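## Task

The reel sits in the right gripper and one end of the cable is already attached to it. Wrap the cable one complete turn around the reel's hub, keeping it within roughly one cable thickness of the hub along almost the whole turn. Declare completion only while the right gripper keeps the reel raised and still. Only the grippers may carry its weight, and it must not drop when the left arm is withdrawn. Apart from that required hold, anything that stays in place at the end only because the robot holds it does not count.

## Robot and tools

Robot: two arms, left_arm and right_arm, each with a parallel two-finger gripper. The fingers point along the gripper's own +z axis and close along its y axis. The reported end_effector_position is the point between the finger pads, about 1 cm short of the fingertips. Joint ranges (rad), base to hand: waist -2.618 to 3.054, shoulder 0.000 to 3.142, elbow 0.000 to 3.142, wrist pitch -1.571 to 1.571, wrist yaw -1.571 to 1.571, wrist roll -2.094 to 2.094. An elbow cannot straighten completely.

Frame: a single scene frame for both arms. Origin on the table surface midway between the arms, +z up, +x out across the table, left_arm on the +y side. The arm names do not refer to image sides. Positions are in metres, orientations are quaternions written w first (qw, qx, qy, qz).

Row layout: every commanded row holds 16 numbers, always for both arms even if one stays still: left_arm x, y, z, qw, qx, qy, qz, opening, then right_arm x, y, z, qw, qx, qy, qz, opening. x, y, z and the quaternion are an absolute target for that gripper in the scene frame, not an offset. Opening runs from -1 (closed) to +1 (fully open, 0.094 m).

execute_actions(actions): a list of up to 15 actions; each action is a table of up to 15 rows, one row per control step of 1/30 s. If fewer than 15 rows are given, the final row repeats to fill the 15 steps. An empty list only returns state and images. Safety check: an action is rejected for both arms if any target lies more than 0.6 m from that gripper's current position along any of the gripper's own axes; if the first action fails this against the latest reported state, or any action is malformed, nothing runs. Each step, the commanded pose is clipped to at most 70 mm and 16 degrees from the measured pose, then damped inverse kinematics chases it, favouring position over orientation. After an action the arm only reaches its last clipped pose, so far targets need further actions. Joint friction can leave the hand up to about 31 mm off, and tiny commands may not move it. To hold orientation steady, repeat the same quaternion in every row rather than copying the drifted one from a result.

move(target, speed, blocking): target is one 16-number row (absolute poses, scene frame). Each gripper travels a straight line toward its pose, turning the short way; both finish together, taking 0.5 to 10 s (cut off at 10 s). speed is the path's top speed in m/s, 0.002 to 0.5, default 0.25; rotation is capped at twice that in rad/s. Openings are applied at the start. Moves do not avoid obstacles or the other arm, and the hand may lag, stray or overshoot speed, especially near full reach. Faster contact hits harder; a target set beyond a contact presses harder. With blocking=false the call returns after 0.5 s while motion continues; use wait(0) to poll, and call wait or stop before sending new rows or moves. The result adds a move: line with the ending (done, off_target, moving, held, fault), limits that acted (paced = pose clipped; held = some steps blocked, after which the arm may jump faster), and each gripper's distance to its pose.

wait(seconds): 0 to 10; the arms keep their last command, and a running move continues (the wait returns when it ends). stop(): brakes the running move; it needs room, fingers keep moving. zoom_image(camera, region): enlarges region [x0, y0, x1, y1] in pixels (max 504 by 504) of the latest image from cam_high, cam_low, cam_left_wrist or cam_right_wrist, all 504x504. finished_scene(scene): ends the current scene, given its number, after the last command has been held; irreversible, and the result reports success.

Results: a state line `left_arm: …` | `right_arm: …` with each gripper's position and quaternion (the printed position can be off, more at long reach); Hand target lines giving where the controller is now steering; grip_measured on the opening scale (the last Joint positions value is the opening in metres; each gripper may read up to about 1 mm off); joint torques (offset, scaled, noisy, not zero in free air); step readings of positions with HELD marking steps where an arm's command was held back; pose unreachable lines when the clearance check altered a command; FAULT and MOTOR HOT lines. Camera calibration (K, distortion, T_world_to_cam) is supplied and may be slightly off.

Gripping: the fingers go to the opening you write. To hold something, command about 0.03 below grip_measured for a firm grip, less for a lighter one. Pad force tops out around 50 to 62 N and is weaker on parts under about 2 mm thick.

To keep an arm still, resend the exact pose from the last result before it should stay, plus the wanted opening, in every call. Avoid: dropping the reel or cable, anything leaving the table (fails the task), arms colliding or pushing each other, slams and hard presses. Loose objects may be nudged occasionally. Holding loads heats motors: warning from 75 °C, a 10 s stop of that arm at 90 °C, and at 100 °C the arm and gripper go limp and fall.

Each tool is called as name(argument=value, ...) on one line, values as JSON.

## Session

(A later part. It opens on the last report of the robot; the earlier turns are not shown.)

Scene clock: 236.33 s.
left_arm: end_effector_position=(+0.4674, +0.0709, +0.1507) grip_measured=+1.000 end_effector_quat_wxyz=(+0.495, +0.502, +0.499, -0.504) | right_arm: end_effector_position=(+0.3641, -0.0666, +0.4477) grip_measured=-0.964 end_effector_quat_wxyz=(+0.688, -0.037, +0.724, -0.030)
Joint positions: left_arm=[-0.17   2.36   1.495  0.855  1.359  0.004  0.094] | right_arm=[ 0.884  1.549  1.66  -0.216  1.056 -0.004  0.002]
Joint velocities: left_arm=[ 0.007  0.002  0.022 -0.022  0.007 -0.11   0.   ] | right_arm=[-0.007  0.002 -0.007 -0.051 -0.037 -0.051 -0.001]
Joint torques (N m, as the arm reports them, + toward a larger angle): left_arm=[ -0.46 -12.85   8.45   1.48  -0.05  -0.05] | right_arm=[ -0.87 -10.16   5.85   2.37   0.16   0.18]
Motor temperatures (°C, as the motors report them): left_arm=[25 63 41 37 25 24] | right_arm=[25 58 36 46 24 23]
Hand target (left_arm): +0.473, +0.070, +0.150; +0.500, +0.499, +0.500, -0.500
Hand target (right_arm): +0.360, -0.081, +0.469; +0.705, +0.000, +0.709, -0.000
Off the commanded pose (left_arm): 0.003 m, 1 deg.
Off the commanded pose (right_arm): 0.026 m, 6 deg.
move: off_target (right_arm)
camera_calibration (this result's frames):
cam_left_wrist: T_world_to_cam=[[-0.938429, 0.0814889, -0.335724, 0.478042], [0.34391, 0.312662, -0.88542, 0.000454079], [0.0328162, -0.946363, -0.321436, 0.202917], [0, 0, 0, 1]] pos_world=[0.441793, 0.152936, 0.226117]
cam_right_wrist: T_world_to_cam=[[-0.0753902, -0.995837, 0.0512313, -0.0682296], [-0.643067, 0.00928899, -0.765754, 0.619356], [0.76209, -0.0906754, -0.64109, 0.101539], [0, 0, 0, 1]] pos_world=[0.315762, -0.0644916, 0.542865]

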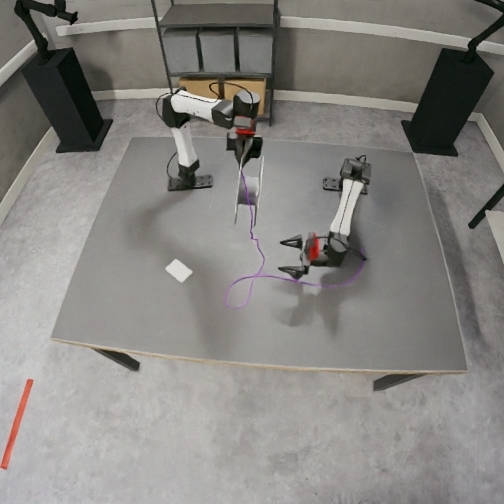

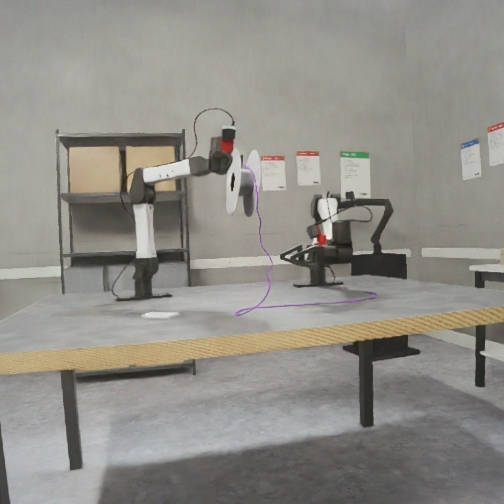

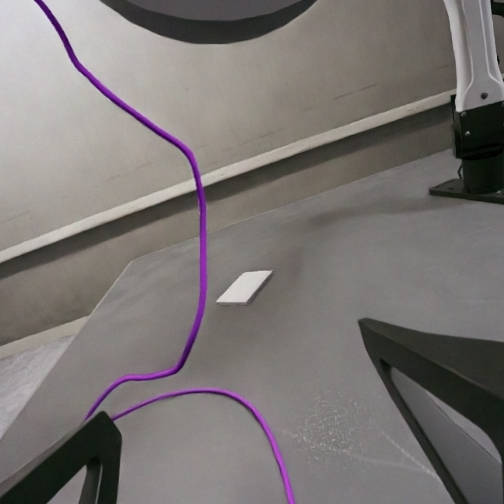

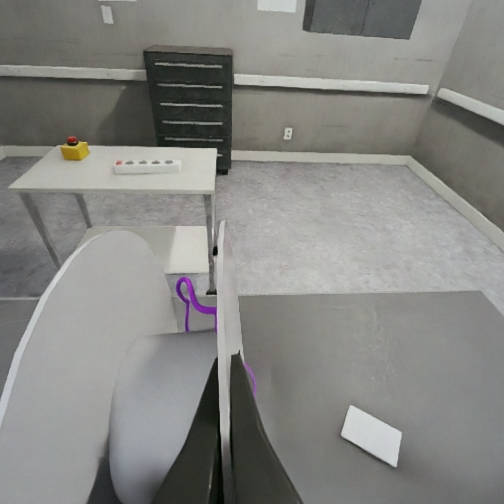

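move(target=[0.485,-0.03,0.15, 0.5,0.5,0.5,-0.5, 1, 0.36,-0.08,0.47, 0.707,0,0.707,0, -1], speed=0.08)

move(target=[0.485,-0.03,0.15, 0.5,0.5,0.5,-0.5, -1, 0.36,-0.08,0.47, 0.707,0,0.707,0, -1])

move(target=[0.36,-0.04,0.22, 0.5,0.5,0.5,-0.5, -1, 0.36,-0.08,0.47, 0.707,0,0.707,0, -1], speed=0.1)

move(target=[0.28,-0.03,0.32, 0.5,0.5,0.5,-0.5, -1, 0.36,-0.08,0.47, 0.707,0,0.707,0, -1], speed=0.1)

Scene clock: 241.33 s.
left_arm: end_effector_position=(+0.4816, -0.0262, +0.1582) grip_measured=+1.000 end_effector_quat_wxyz=(+0.508, +0.506, +0.488, -0.497) | right_arm: end_effector_position=(+0.3640, -0.0665, +0.4475) grip_measured=-0.964 end_effector_quat_wxyz=(+0.688, -0.037, +0.724, -0.030)
Joint positions: left_arm=[-0.344  2.5    1.777  0.75   1.181  0.003  0.094] | right_arm=[ 0.884  1.549  1.66  -0.217  1.056 -0.003  0.002]
Joint velocities: left_arm=[ 0.007 -0.012  0.022 -0.022 -0.007 -0.037  0.   ] | right_arm=[-0.007 -0.002  0.002 -0.037 -0.037 -0.007 -0.001]
Joint torques (N m, as the arm reports them, + toward a larger angle): left_arm=[ -1.01 -14.09   8.85   1.34  -0.11  -0.03] | right_arm=[ -0.9  -10.15   5.83   2.37   0.18   0.18]
Motor temperatures (°C, as the motors report them): left_arm=[25 62 41 37 25 24] | right_arm=[25 57 36 46 24 23]
Hand target (left_arm): +0.486, -0.030, +0.151; +0.500, +0.499, +0.500, -0.500
Hand target (right_arm): +0.360, -0.081, +0.469; +0.705, +0.000, +0.709, -0.000
Off the commanded pose (left_arm): 0.010 m, 2 deg.
Off the commanded pose (right_arm): 0.027 m, 6 deg.
move: off_target (right_arm)
camera_calibration (this result's frames):
cam_left_wrist: T_world_to_cam=[[-0.926508, 0.0737061, -0.368985, 0.501211], [0.37333, 0.302494, -0.876996, 0.0168567], [0.0469756, -0.950297, -0.30778, 0.103832], [0, 0, 0, 1]] pos_world=[0.453205, 0.0566303, 0.23168]
cam_right_wrist: T_world_to_cam=[[-0.0750111, -0.99585, 0.0515279, -0.0684413], [-0.643382, 0.00885314, -0.765494, 0.619224], [0.761862, -0.0905727, -0.641376, 0.101686], [0, 0, 0, 1]] pos_world=[0.315793, -0.0644294, 0.542758]

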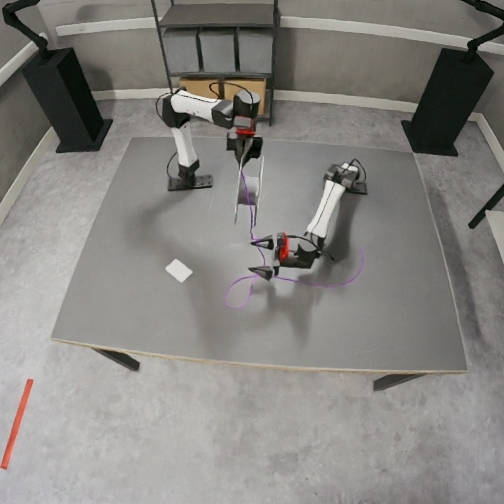

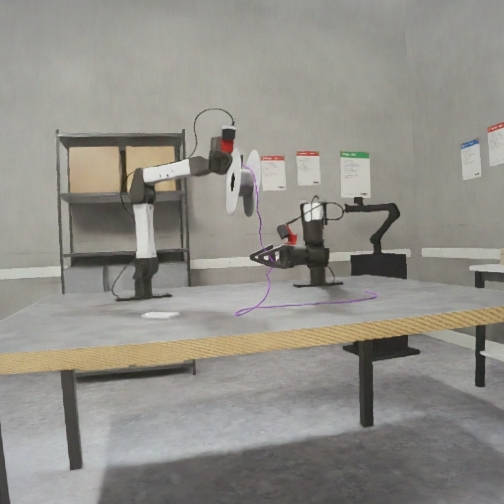

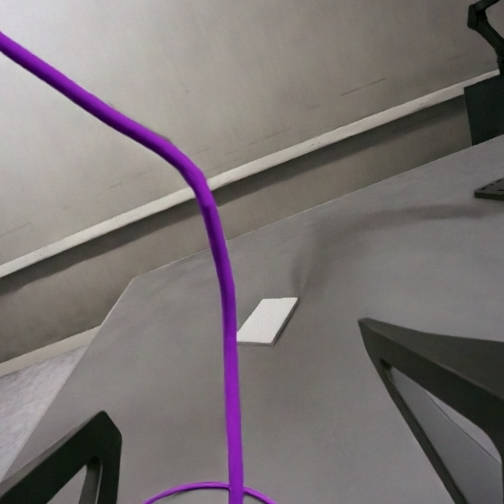

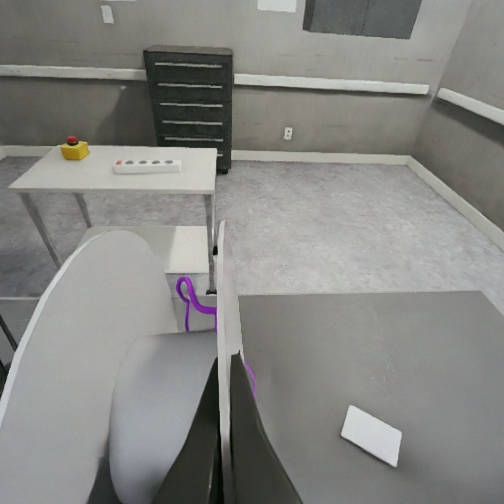

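Scene clock: 242.03 s.
left_arm: end_effector_position=(+0.4820, -0.0262, +0.1582) grip_measured=-0.983 end_effector_quat_wxyz=(+0.508, +0.506, +0.489, -0.497) | right_arm: end_effector_position=(+0.3640, -0.0665, +0.4471) grip_measured=-0.964 end_effector_quat_wxyz=(+0.687, -0.038, +0.725, -0.031)
Joint positions: left_arm=[-0.344  2.5    1.777  0.75   1.179  0.003  0.001] | right_arm=[ 0.884  1.549  1.66  -0.22   1.056 -0.003  0.002]
Joint velocities: left_arm=[-0.002 -0.002 -0.012  0.007 -0.007 -0.037 -0.001] | right_arm=[ 0.012 -0.012 -0.012 -0.037 -0.022 -0.051  0.   ]
Joint torques (N m, as the arm reports them, + toward a larger angle): left_arm=[ -0.92 -14.29   8.67   1.32  -0.09  -0.01] | right_arm=[ -0.86 -10.17   5.82   2.35   0.17   0.17]
Motor temperatures (°C, as the motors report them): left_arm=[25 62 41 36 25 24] | right_arm=[25 57 36 46 24 23]
Hand target (left_arm): +0.485, -0.030, +0.150; +0.500, +0.500, +0.500, -0.500
Hand target (right_arm): +0.360, -0.081, +0.469; +0.705, +0.001, +0.709, -0.000
Off the commanded pose (left_arm): 0.010 m, 2 deg.
Off the commanded pose (right_arm): 0.027 m, 6 deg.
move: off_target (right_arm)
camera_calibration (this result's frames):
cam_left_wrist: T_world_to_cam=[[-0.926784, 0.071976, -0.368633, 0.501531], [0.372427, 0.303292, -0.877105, 0.017169], [0.0486729, -0.950175, -0.307892, 0.103003], [0, 0, 0, 1]] pos_world=[0.453404, 0.0565658, 0.231654]
cam_right_wrist: T_world_to_cam=[[-0.0749731, -0.995747, 0.053539, -0.0693695], [-0.644516, 0.0074194, -0.764554, 0.618737], [0.760906, -0.0918278, -0.642332, 0.102084], [0, 0, 0, 1]] pos_world=[0.315909, -0.064291, 0.542344]

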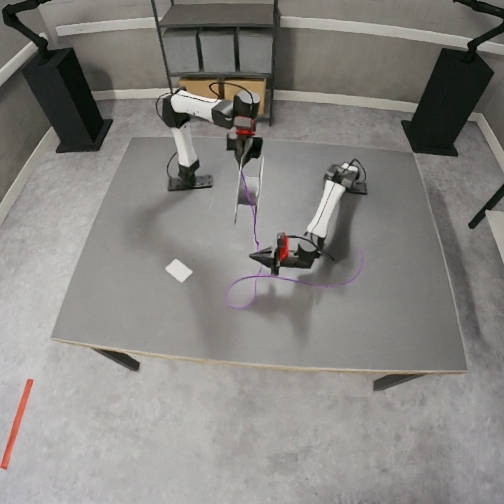

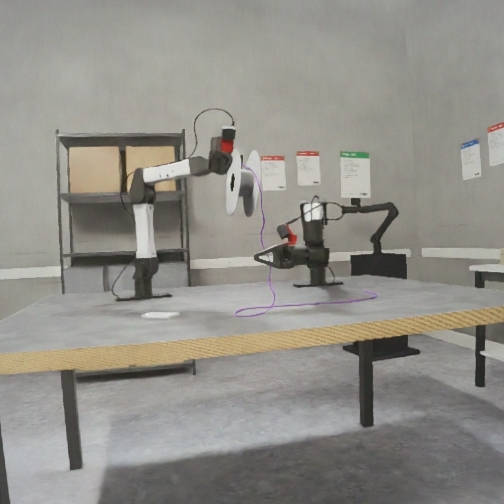

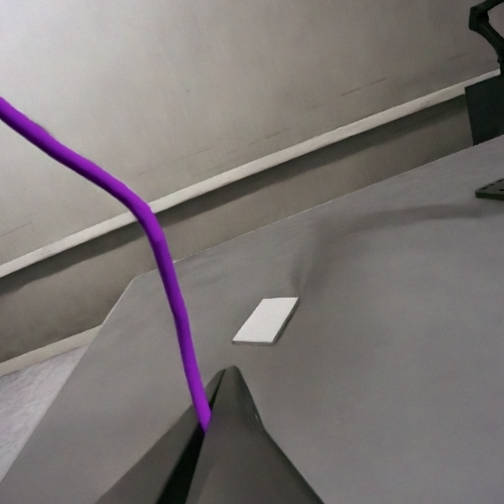

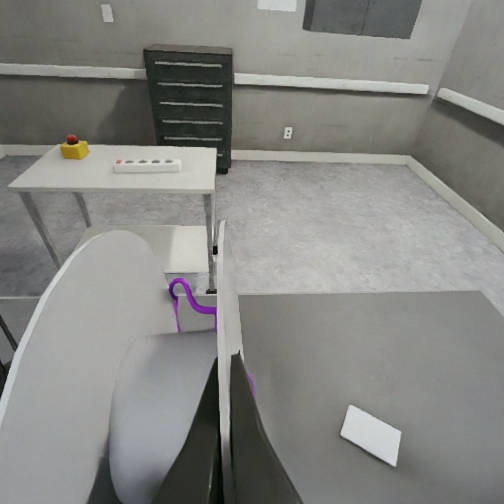

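Scene clock: 243.77 s.
left_arm: end_effector_position=(+0.3643, -0.0426, +0.2292) grip_measured=-0.983 end_effector_quat_wxyz=(+0.508, +0.505, +0.488, -0.499) | right_arm: end_effector_position=(+0.3640, -0.0664, +0.4474) grip_measured=-0.964 end_effector_quat_wxyz=(+0.688, -0.037, +0.724, -0.030)
Joint positions: left_arm=[-0.485  2.035  1.277  0.785  1.041  0.003  0.001] | right_arm=[ 0.884  1.549  1.66  -0.218  1.055 -0.003  0.002]
Joint velocities: left_arm=[-0.022 -0.012  0.012  0.022 -0.095  0.037 -0.001] | right_arm=[-0.012 -0.002  0.007  0.037  0.007 -0.066 -0.001]
Joint torques (N m, as the arm reports them, + toward a larger angle): left_arm=[ -0.99 -12.9    5.08   1.61  -0.09   0.  ] | right_arm=[ -0.91 -10.16   5.89   2.36   0.17   0.17]
Motor temperatures (°C, as the motors report them): left_arm=[25 62 41 37 25 24] | right_arm=[25 57 36 46 24 23]
Hand target (left_arm): +0.360, -0.042, +0.220; +0.500, +0.500, +0.500, -0.500
Hand target (right_arm): +0.360, -0.081, +0.469; +0.705, +0.000, +0.709, -0.000
Off the commanded pose (left_arm): 0.010 m, 2 deg.
Off the commanded pose (right_arm): 0.027 m, 6 deg.
move: off_target (right_arm)
camera_calibration (this result's frames):
cam_left_wrist: T_world_to_cam=[[-0.927239, 0.0729104, -0.367304, 0.419727], [0.371644, 0.299476, -0.878746, 0.128714], [0.0459291, -0.951314, -0.304782, 0.115229], [0, 0, 0, 1]] pos_world=[0.336059, 0.0404694, 0.302394]
cam_right_wrist: T_world_to_cam=[[-0.0746422, -0.995865, 0.0517913, -0.0686372], [-0.64384, 0.00846645, -0.765113, 0.619045], [0.761511, -0.090455, -0.641809, 0.101908], [0, 0, 0, 1]] pos_world=[0.315839, -0.0643764, 0.542599]

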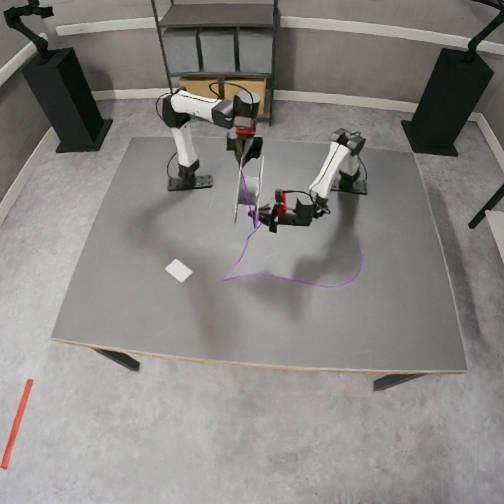

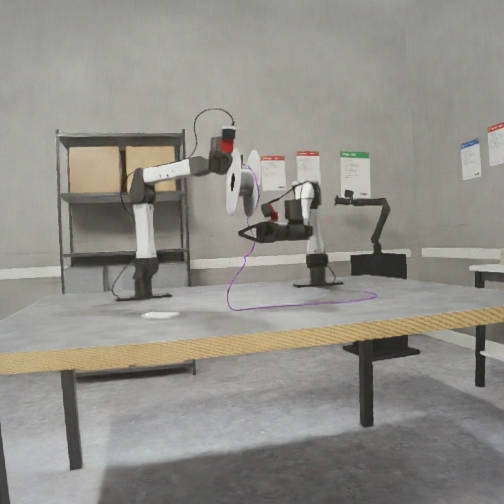

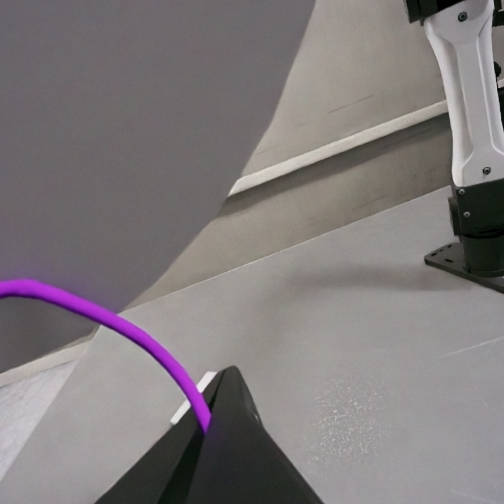

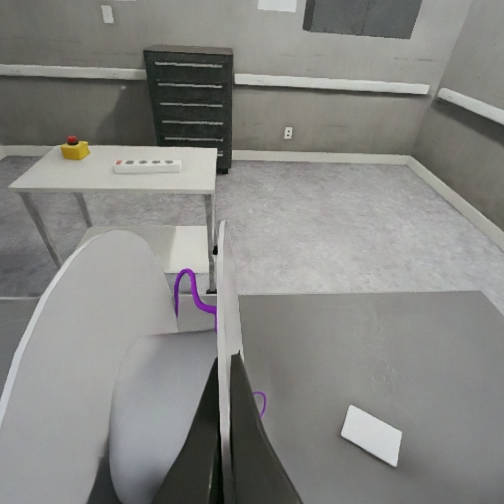

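Scene clock: 245.40 s.
left_arm: end_effector_position=(+0.3000, -0.0267, +0.3195) grip_measured=-0.983 end_effector_quat_wxyz=(+0.515, +0.483, +0.516, -0.485) | right_arm: end_effector_position=(+0.3605, -0.0688, +0.4573) grip_measured=-0.964 end_effector_quat_wxyz=(+0.694, -0.031, +0.720, -0.009)
Joint positions: left_arm=[-0.557  1.643  1.173  0.471  0.897 -0.003  0.001] | right_arm=[ 0.884  1.527  1.66  -0.206  1.033  0.007  0.002]
Joint velocities: left_arm=[-0.017 -0.012 -0.017 -0.022 -0.051  0.007  0.001] | right_arm=[-0.002  0.002 -0.002  0.081 -0.007 -0.037 -0.   ]
Joint torques (N m, as the arm reports them, + toward a larger angle): left_arm=[ -2.73 -11.25   6.61   1.68   0.44   0.06] | right_arm=[-0.8  -8.28  5.85  2.29  0.4   0.07]
Motor temperatures (°C, as the motors report them): left_arm=[25 61 41 37 25 24] | right_arm=[25 56 36 46 24 23]
Hand target (left_arm): +0.279, -0.031, +0.320; +0.500, +0.500, +0.500, -0.500
Hand target (right_arm): +0.360, -0.080, +0.470; +0.706, +0.001, +0.709, +0.000
Off the commanded pose (left_arm): 0.020 m, 4 deg.
Off the commanded pose (right_arm): 0.017 m, 4 deg.
move: off_target (left_arm, right_arm)
camera_calibration (this result's frames):
cam_left_wrist: T_world_to_cam=[[-0.940429, 0.0106998, -0.339821, 0.385696], [0.323548, 0.335226, -0.884839, 0.244557], [0.104449, -0.942077, -0.318718, 0.148002], [0, 0, 0, 1]] pos_world=[0.268136, 0.0533206, 0.394633]
cam_right_wrist: T_world_to_cam=[[-0.0535422, -0.998504, 0.0111233, -0.0609829], [-0.633166, 0.025334, -0.773601, 0.625591], [0.772162, -0.0484632, -0.633575, 0.106015], [0, 0, 0, 1]] pos_world=[0.310978, -0.0716025, 0.551805]

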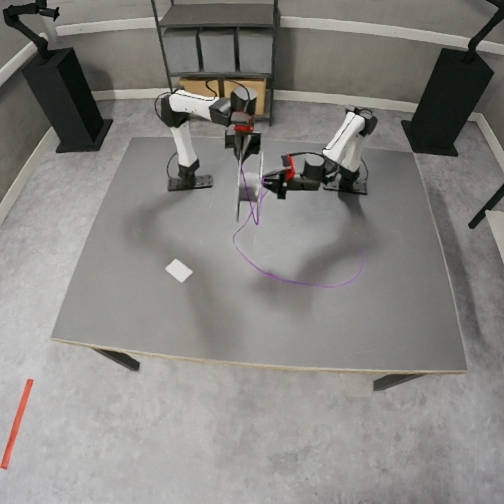

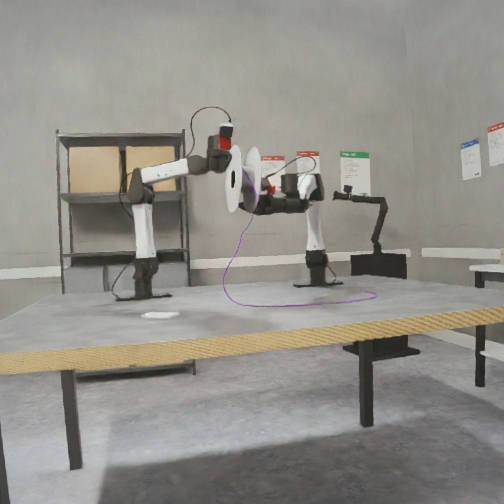

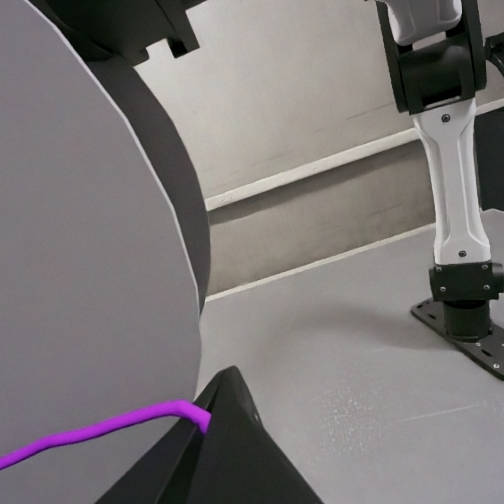

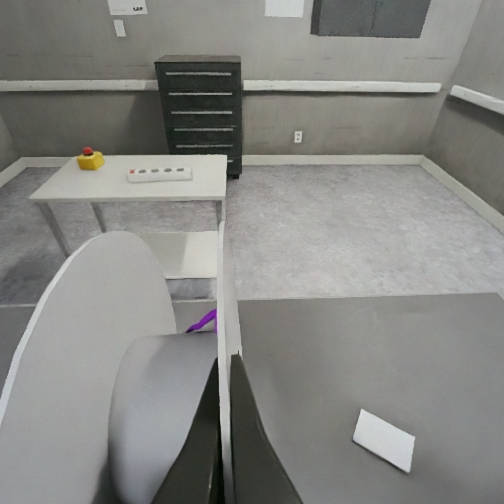

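move(target=[0.50,-0.03,0.17, 0.5,0.5,0.5,-0.5, -1, 0.36,-0.08,0.47, 0.707,0,0.707,0, -1], speed=0.12)

move(target=[0.50,-0.085,0.17, 0.5,0.5,0.5,-0.5, -1, 0.36,-0.08,0.47, 0.707,0,0.707,0, -1], speed=0.1)

move(target=[0.38,-0.085,0.19, 0.5,0.5,0.5,-0.5, -1, 0.36,-0.08,0.47, 0.707,0,0.707,0, -1], speed=0.1)

move(target=[0.29,-0.085,0.28, 0.5,0.5,0.5,-0.5, -1, 0.36,-0.08,0.47, 0.707,0,0.707,0, -1], speed=0.1)

Scene clock: 253.23 s.
left_arm: end_effector_position=(+0.4978, -0.0287, +0.1753) grip_measured=-0.983 end_effector_quat_wxyz=(+0.507, +0.500, +0.496, -0.497) | right_arm: end_effector_position=(+0.3605, -0.0718, +0.4557) grip_measured=-0.964 end_effector_quat_wxyz=(+0.692, -0.029, +0.721, -0.018)
Joint positions: left_arm=[-0.338  2.521  1.897  0.642  1.173 -0.003  0.001] | right_arm=[ 0.884  1.527  1.66  -0.217  1.05   0.007  0.002]
Joint velocities: left_arm=[-0.007  0.002  0.007  0.037  0.007  0.051 -0.001] | right_arm=[ 0.002  0.002 -0.007 -0.007 -0.081 -0.037 -0.   ]
Joint torques (N m, as the arm reports them, + toward a larger angle): left_arm=[ -0.04 -14.98   9.22   1.33   0.16   0.08] | right_arm=[-0.88 -8.27  5.83  2.4   0.23  0.06]
Motor temperatures (°C, as the motors report them): left_arm=[25 59 41 37 25 24] | right_arm=[25 54 36 46 24 23]
Hand target (left_arm): +0.501, -0.027, +0.170; +0.500, +0.500, +0.500, -0.500
Hand target (right_arm): +0.360, -0.081, +0.470; +0.705, +0.000, +0.709, -0.000
Off the commanded pose (left_arm): 0.006 m, 1 deg.
Off the commanded pose (right_arm): 0.017 m, 5 deg.
move: off_target (right_arm)
camera_calibration (this result's frames):
cam_left_wrist: T_world_to_cam=[[-0.932598, 0.0622046, -0.355515, 0.523052], [0.356615, 0.310437, -0.881167, 0.0357832], [0.0555525, -0.948556, -0.311696, 0.102457], [0, 0, 0, 1]] pos_world=[0.469345, 0.0535415, 0.249419]
cam_right_wrist: T_world_to_cam=[[-0.0697922, -0.997326, 0.0216643, -0.0627554], [-0.636002, 0.0277549, -0.771188, 0.62454], [0.768525, -0.0676015, -0.636239, 0.106019], [0, 0, 0, 1]] pos_world=[0.31135, -0.0727546, 0.550451]

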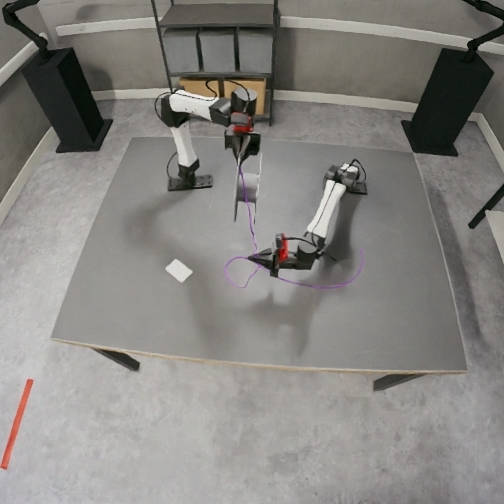

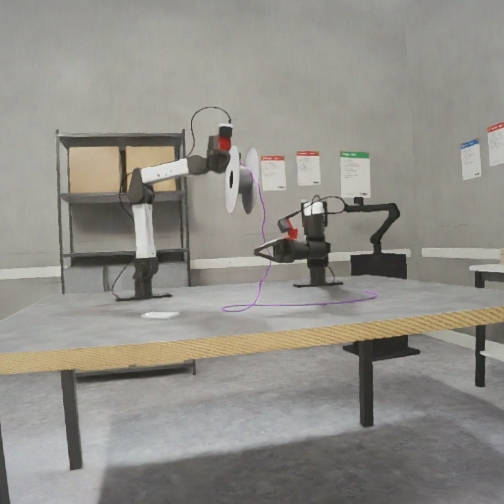

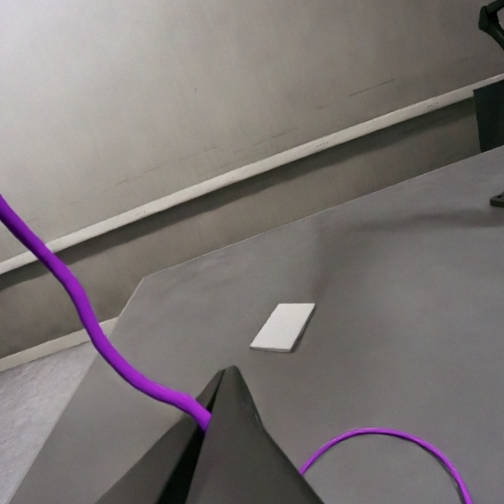

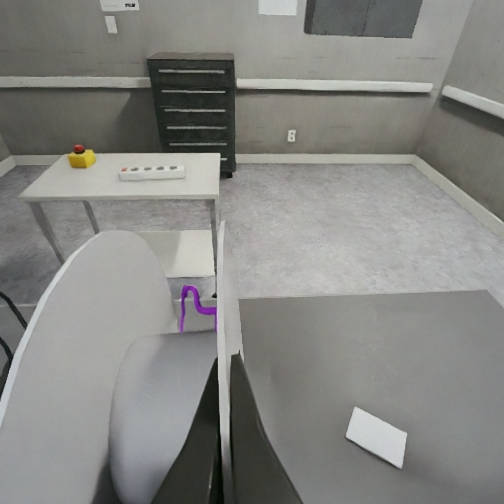

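Scene clock: 254.23 s.
left_arm: end_effector_position=(+0.4962, -0.0821, +0.1792) grip_measured=-0.983 end_effector_quat_wxyz=(+0.507, +0.505, +0.488, -0.500) | right_arm: end_effector_position=(+0.3605, -0.0718, +0.4556) grip_measured=-0.964 end_effector_quat_wxyz=(+0.692, -0.029, +0.721, -0.018)
Joint positions: left_arm=[-0.425  2.626  2.108  0.548  1.102 -0.003  0.001] | right_arm=[ 0.884  1.527  1.66  -0.217  1.05   0.007  0.002]
Joint velocities: left_arm=[-0.012  0.012  0.012 -0.051  0.007 -0.022 -0.001] | right_arm=[-0.007 -0.002 -0.007  0.037  0.037  0.022 -0.001]
Joint torques (N m, as the arm reports them, + toward a larger angle): left_arm=[ -0.72 -15.36   9.29   1.31  -0.11   0.04] | right_arm=[-0.83 -8.26  5.84  2.34  0.22  0.06]
Motor temperatures (°C, as the motors report them): left_arm=[25 60 41 37 25 24] | right_arm=[25 54 37 46 24 23]
Hand target (left_arm): +0.500, -0.085, +0.170; +0.500, +0.499, +0.500, -0.500
Hand target (right_arm): +0.360, -0.081, +0.470; +0.705, +0.000, +0.709, -0.000
Off the commanded pose (left_arm): 0.010 m, 2 deg.
Off the commanded pose (right_arm): 0.017 m, 5 deg.
move: off_target (right_arm)
camera_calibration (this result's frames):
cam_left_wrist: T_world_to_cam=[[-0.927928, 0.0744144, -0.365257, 0.526673], [0.370183, 0.298985, -0.87953, 0.0483799], [0.0437564, -0.951352, -0.304983, 0.0575078], [0, 0, 0, 1]] pos_world=[0.468289, 0.00105328, 0.252461]
cam_right_wrist: T_world_to_cam=[[-0.0701638, -0.997285, 0.0223694, -0.0630115], [-0.636255, 0.0274701, -0.77099, 0.62443], [0.768282, -0.0683282, -0.636455, 0.106077], [0, 0, 0, 1]] pos_world=[0.311378, -0.0727455, 0.550352]

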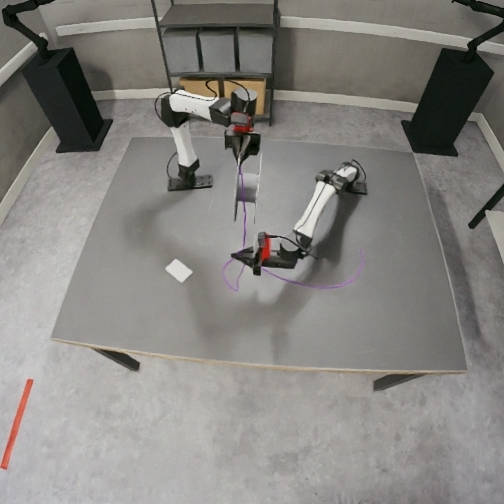

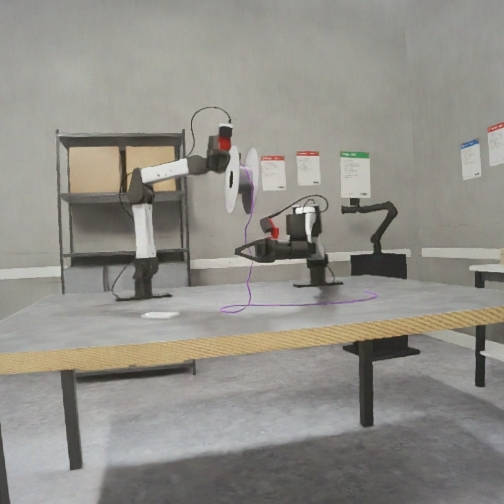

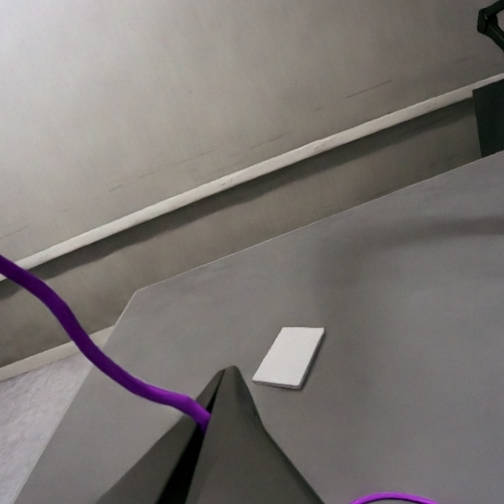

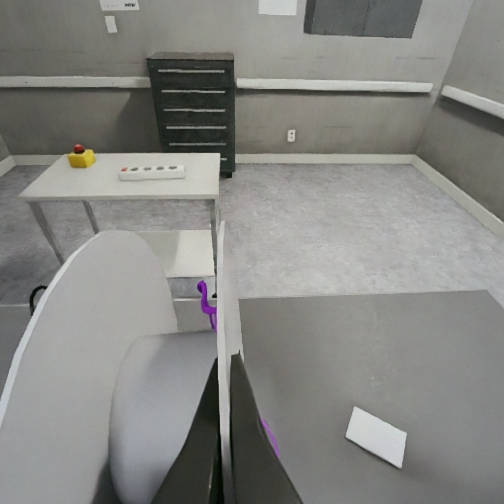

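Scene clock: 255.83 s.
left_arm: end_effector_position=(+0.3845, -0.0886, +0.1950) grip_measured=-0.983 end_effector_quat_wxyz=(+0.501, +0.502, +0.494, -0.502) | right_arm: end_effector_position=(+0.3605, -0.0718, +0.4558) grip_measured=-0.964 end_effector_quat_wxyz=(+0.692, -0.029, +0.721, -0.018)
Joint positions: left_arm=[-0.546  2.233  1.458  0.787  0.98  -0.003  0.001] | right_arm=[ 0.884  1.527  1.66  -0.216  1.05   0.007  0.002]
Joint velocities: left_arm=[ 0.002  0.012  0.002  0.066 -0.066 -0.007 -0.001] | right_arm=[ 0.002 -0.012 -0.012  0.007 -0.007 -0.037 -0.001]
Joint torques (N m, as the arm reports them, + toward a larger angle): left_arm=[ -0.86 -14.73   5.21   1.73  -0.07   0.07] | right_arm=[-0.83 -8.23  5.85  2.36  0.23  0.05]
Motor temperatures (°C, as the motors report them): left_arm=[25 60 41 37 25 24] | right_arm=[25 54 37 46 24 23]
Hand target (left_arm): +0.381, -0.088, +0.190; +0.500, +0.500, +0.500, -0.500
Hand target (right_arm): +0.360, -0.080, +0.470; +0.705, +0.000, +0.709, -0.000
Off the commanded pose (left_arm): 0.008 m, 1 deg.
Off the commanded pose (right_arm): 0.016 m, 5 deg.
move: off_target (right_arm)
camera_calibration (this result's frames):
cam_left_wrist: T_world_to_cam=[[-0.934166, 0.0763615, -0.348573, 0.428557], [0.35469, 0.305768, -0.883573, 0.112951], [0.0391117, -0.949039, -0.312723, 0.0645306], [0, 0, 0, 1]] pos_world=[0.357757, -0.00602005, 0.269364]
cam_right_wrist: T_world_to_cam=[[-0.0701759, -0.997307, 0.0213321, -0.0625261], [-0.635828, 0.0282421, -0.771314, 0.624624], [0.768634, -0.0676912, -0.636097, 0.105944], [0, 0, 0, 1]] pos_world=[0.311333, -0.0728269, 0.550505]

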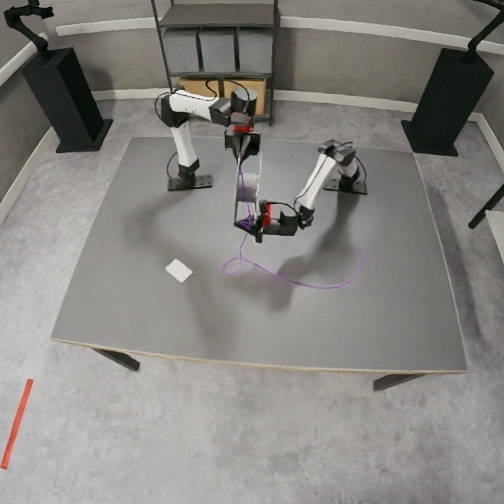

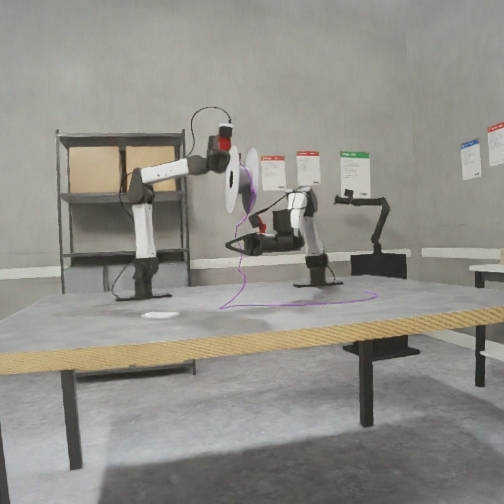

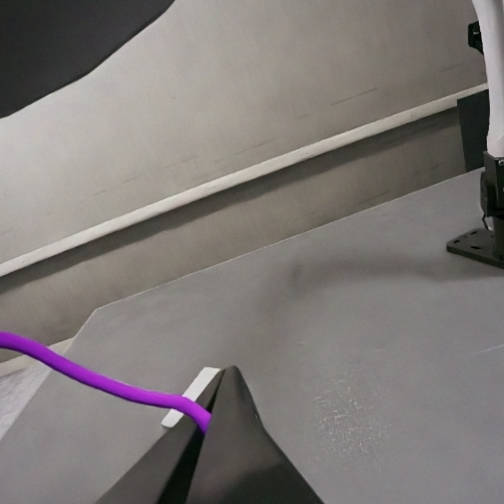

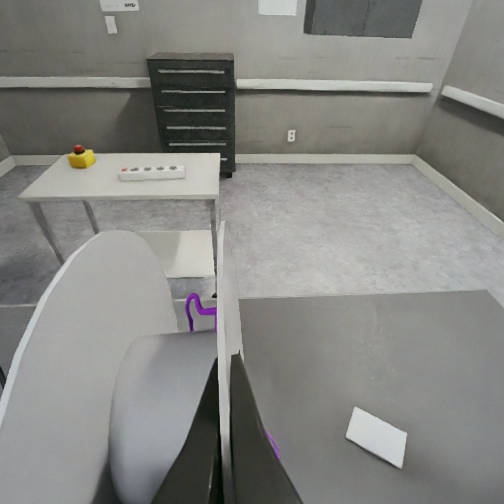

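Scene clock: 257.63 s.
left_arm: end_effector_position=(+0.2922, -0.0866, +0.2949) grip_measured=-0.983 end_effector_quat_wxyz=(+0.515, +0.502, +0.481, -0.501) | right_arm: end_effector_position=(+0.3606, -0.0720, +0.4568) grip_measured=-0.964 end_effector_quat_wxyz=(+0.693, -0.026, +0.720, -0.017)
Joint positions: left_arm=[-0.674  1.827  1.25   0.628  0.85  -0.003  0.001] | right_arm=[ 0.884  1.527  1.66  -0.21   1.052  0.007  0.002]
Joint velocities: left_arm=[ 0.002 -0.007  0.012  0.022  0.037  0.007  0.   ] | right_arm=[ 0.007 -0.002  0.007 -0.007 -0.007  0.007 -0.001]
Joint torques (N m, as the arm reports them, + toward a larger angle): left_arm=[ -1.05 -11.35   5.77   1.49  -0.1    0.06] | right_arm=[-0.88 -8.23  5.83  2.33  0.21  0.05]
Motor temperatures (°C, as the motors report them): left_arm=[25 60 41 37 25 24] | right_arm=[25 53 37 46 24 23]
Hand target (left_arm): +0.289, -0.086, +0.280; +0.500, +0.500, +0.500, -0.500
Hand target (right_arm): +0.360, -0.080, +0.470; +0.706, +0.000, +0.709, -0.000
Off the commanded pose (left_arm): 0.015 m, 3 deg.
Off the commanded pose (right_arm): 0.015 m, 4 deg.
move: off_target (left_arm, right_arm)
camera_calibration (this result's frames):
cam_left_wrist: T_world_to_cam=[[-0.924184, 0.0637372, -0.376591, 0.381315], [0.378608, 0.282966, -0.881242, 0.223712], [0.0503944, -0.95701, -0.285644, 0.0893589], [0, 0, 0, 1]] pos_world=[0.263203, -0.0020895, 0.366269]
cam_right_wrist: T_world_to_cam=[[-0.0717526, -0.997302, 0.0155028, -0.059502], [-0.633271, 0.0335426, -0.773203, 0.625789], [0.770596, -0.0652968, -0.63397, 0.105057], [0, 0, 0, 1]] pos_world=[0.311068, -0.0734722, 0.551387]

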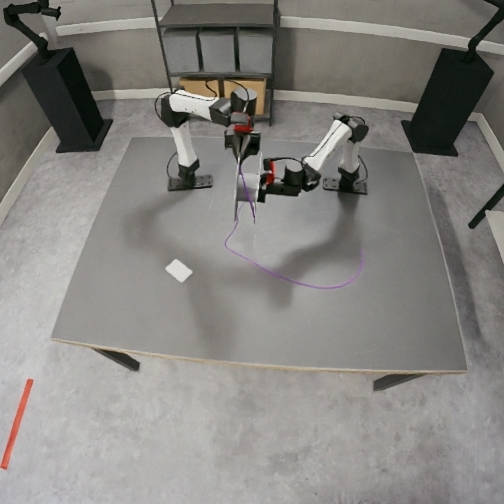

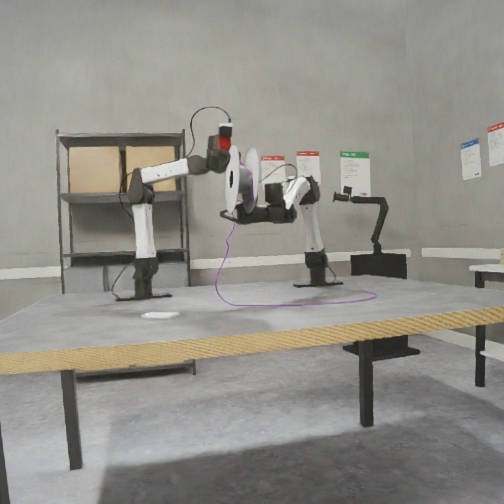

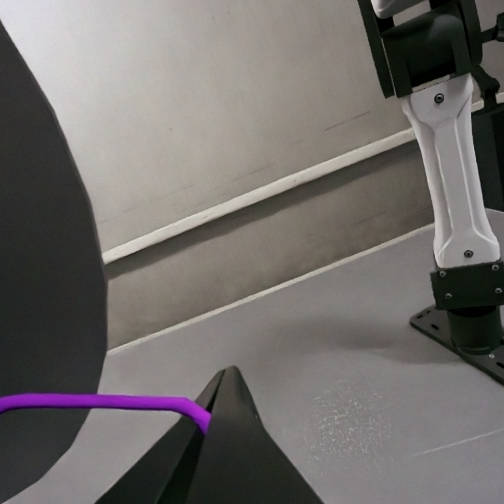

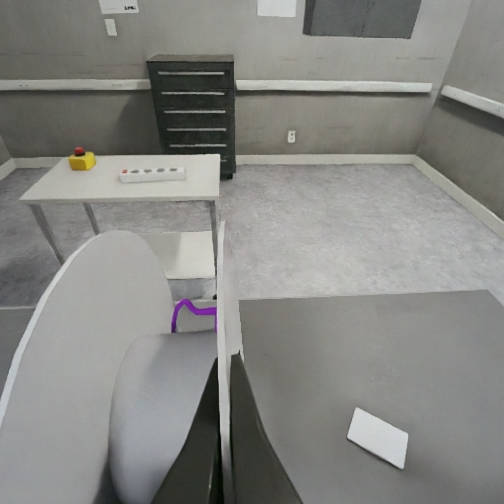

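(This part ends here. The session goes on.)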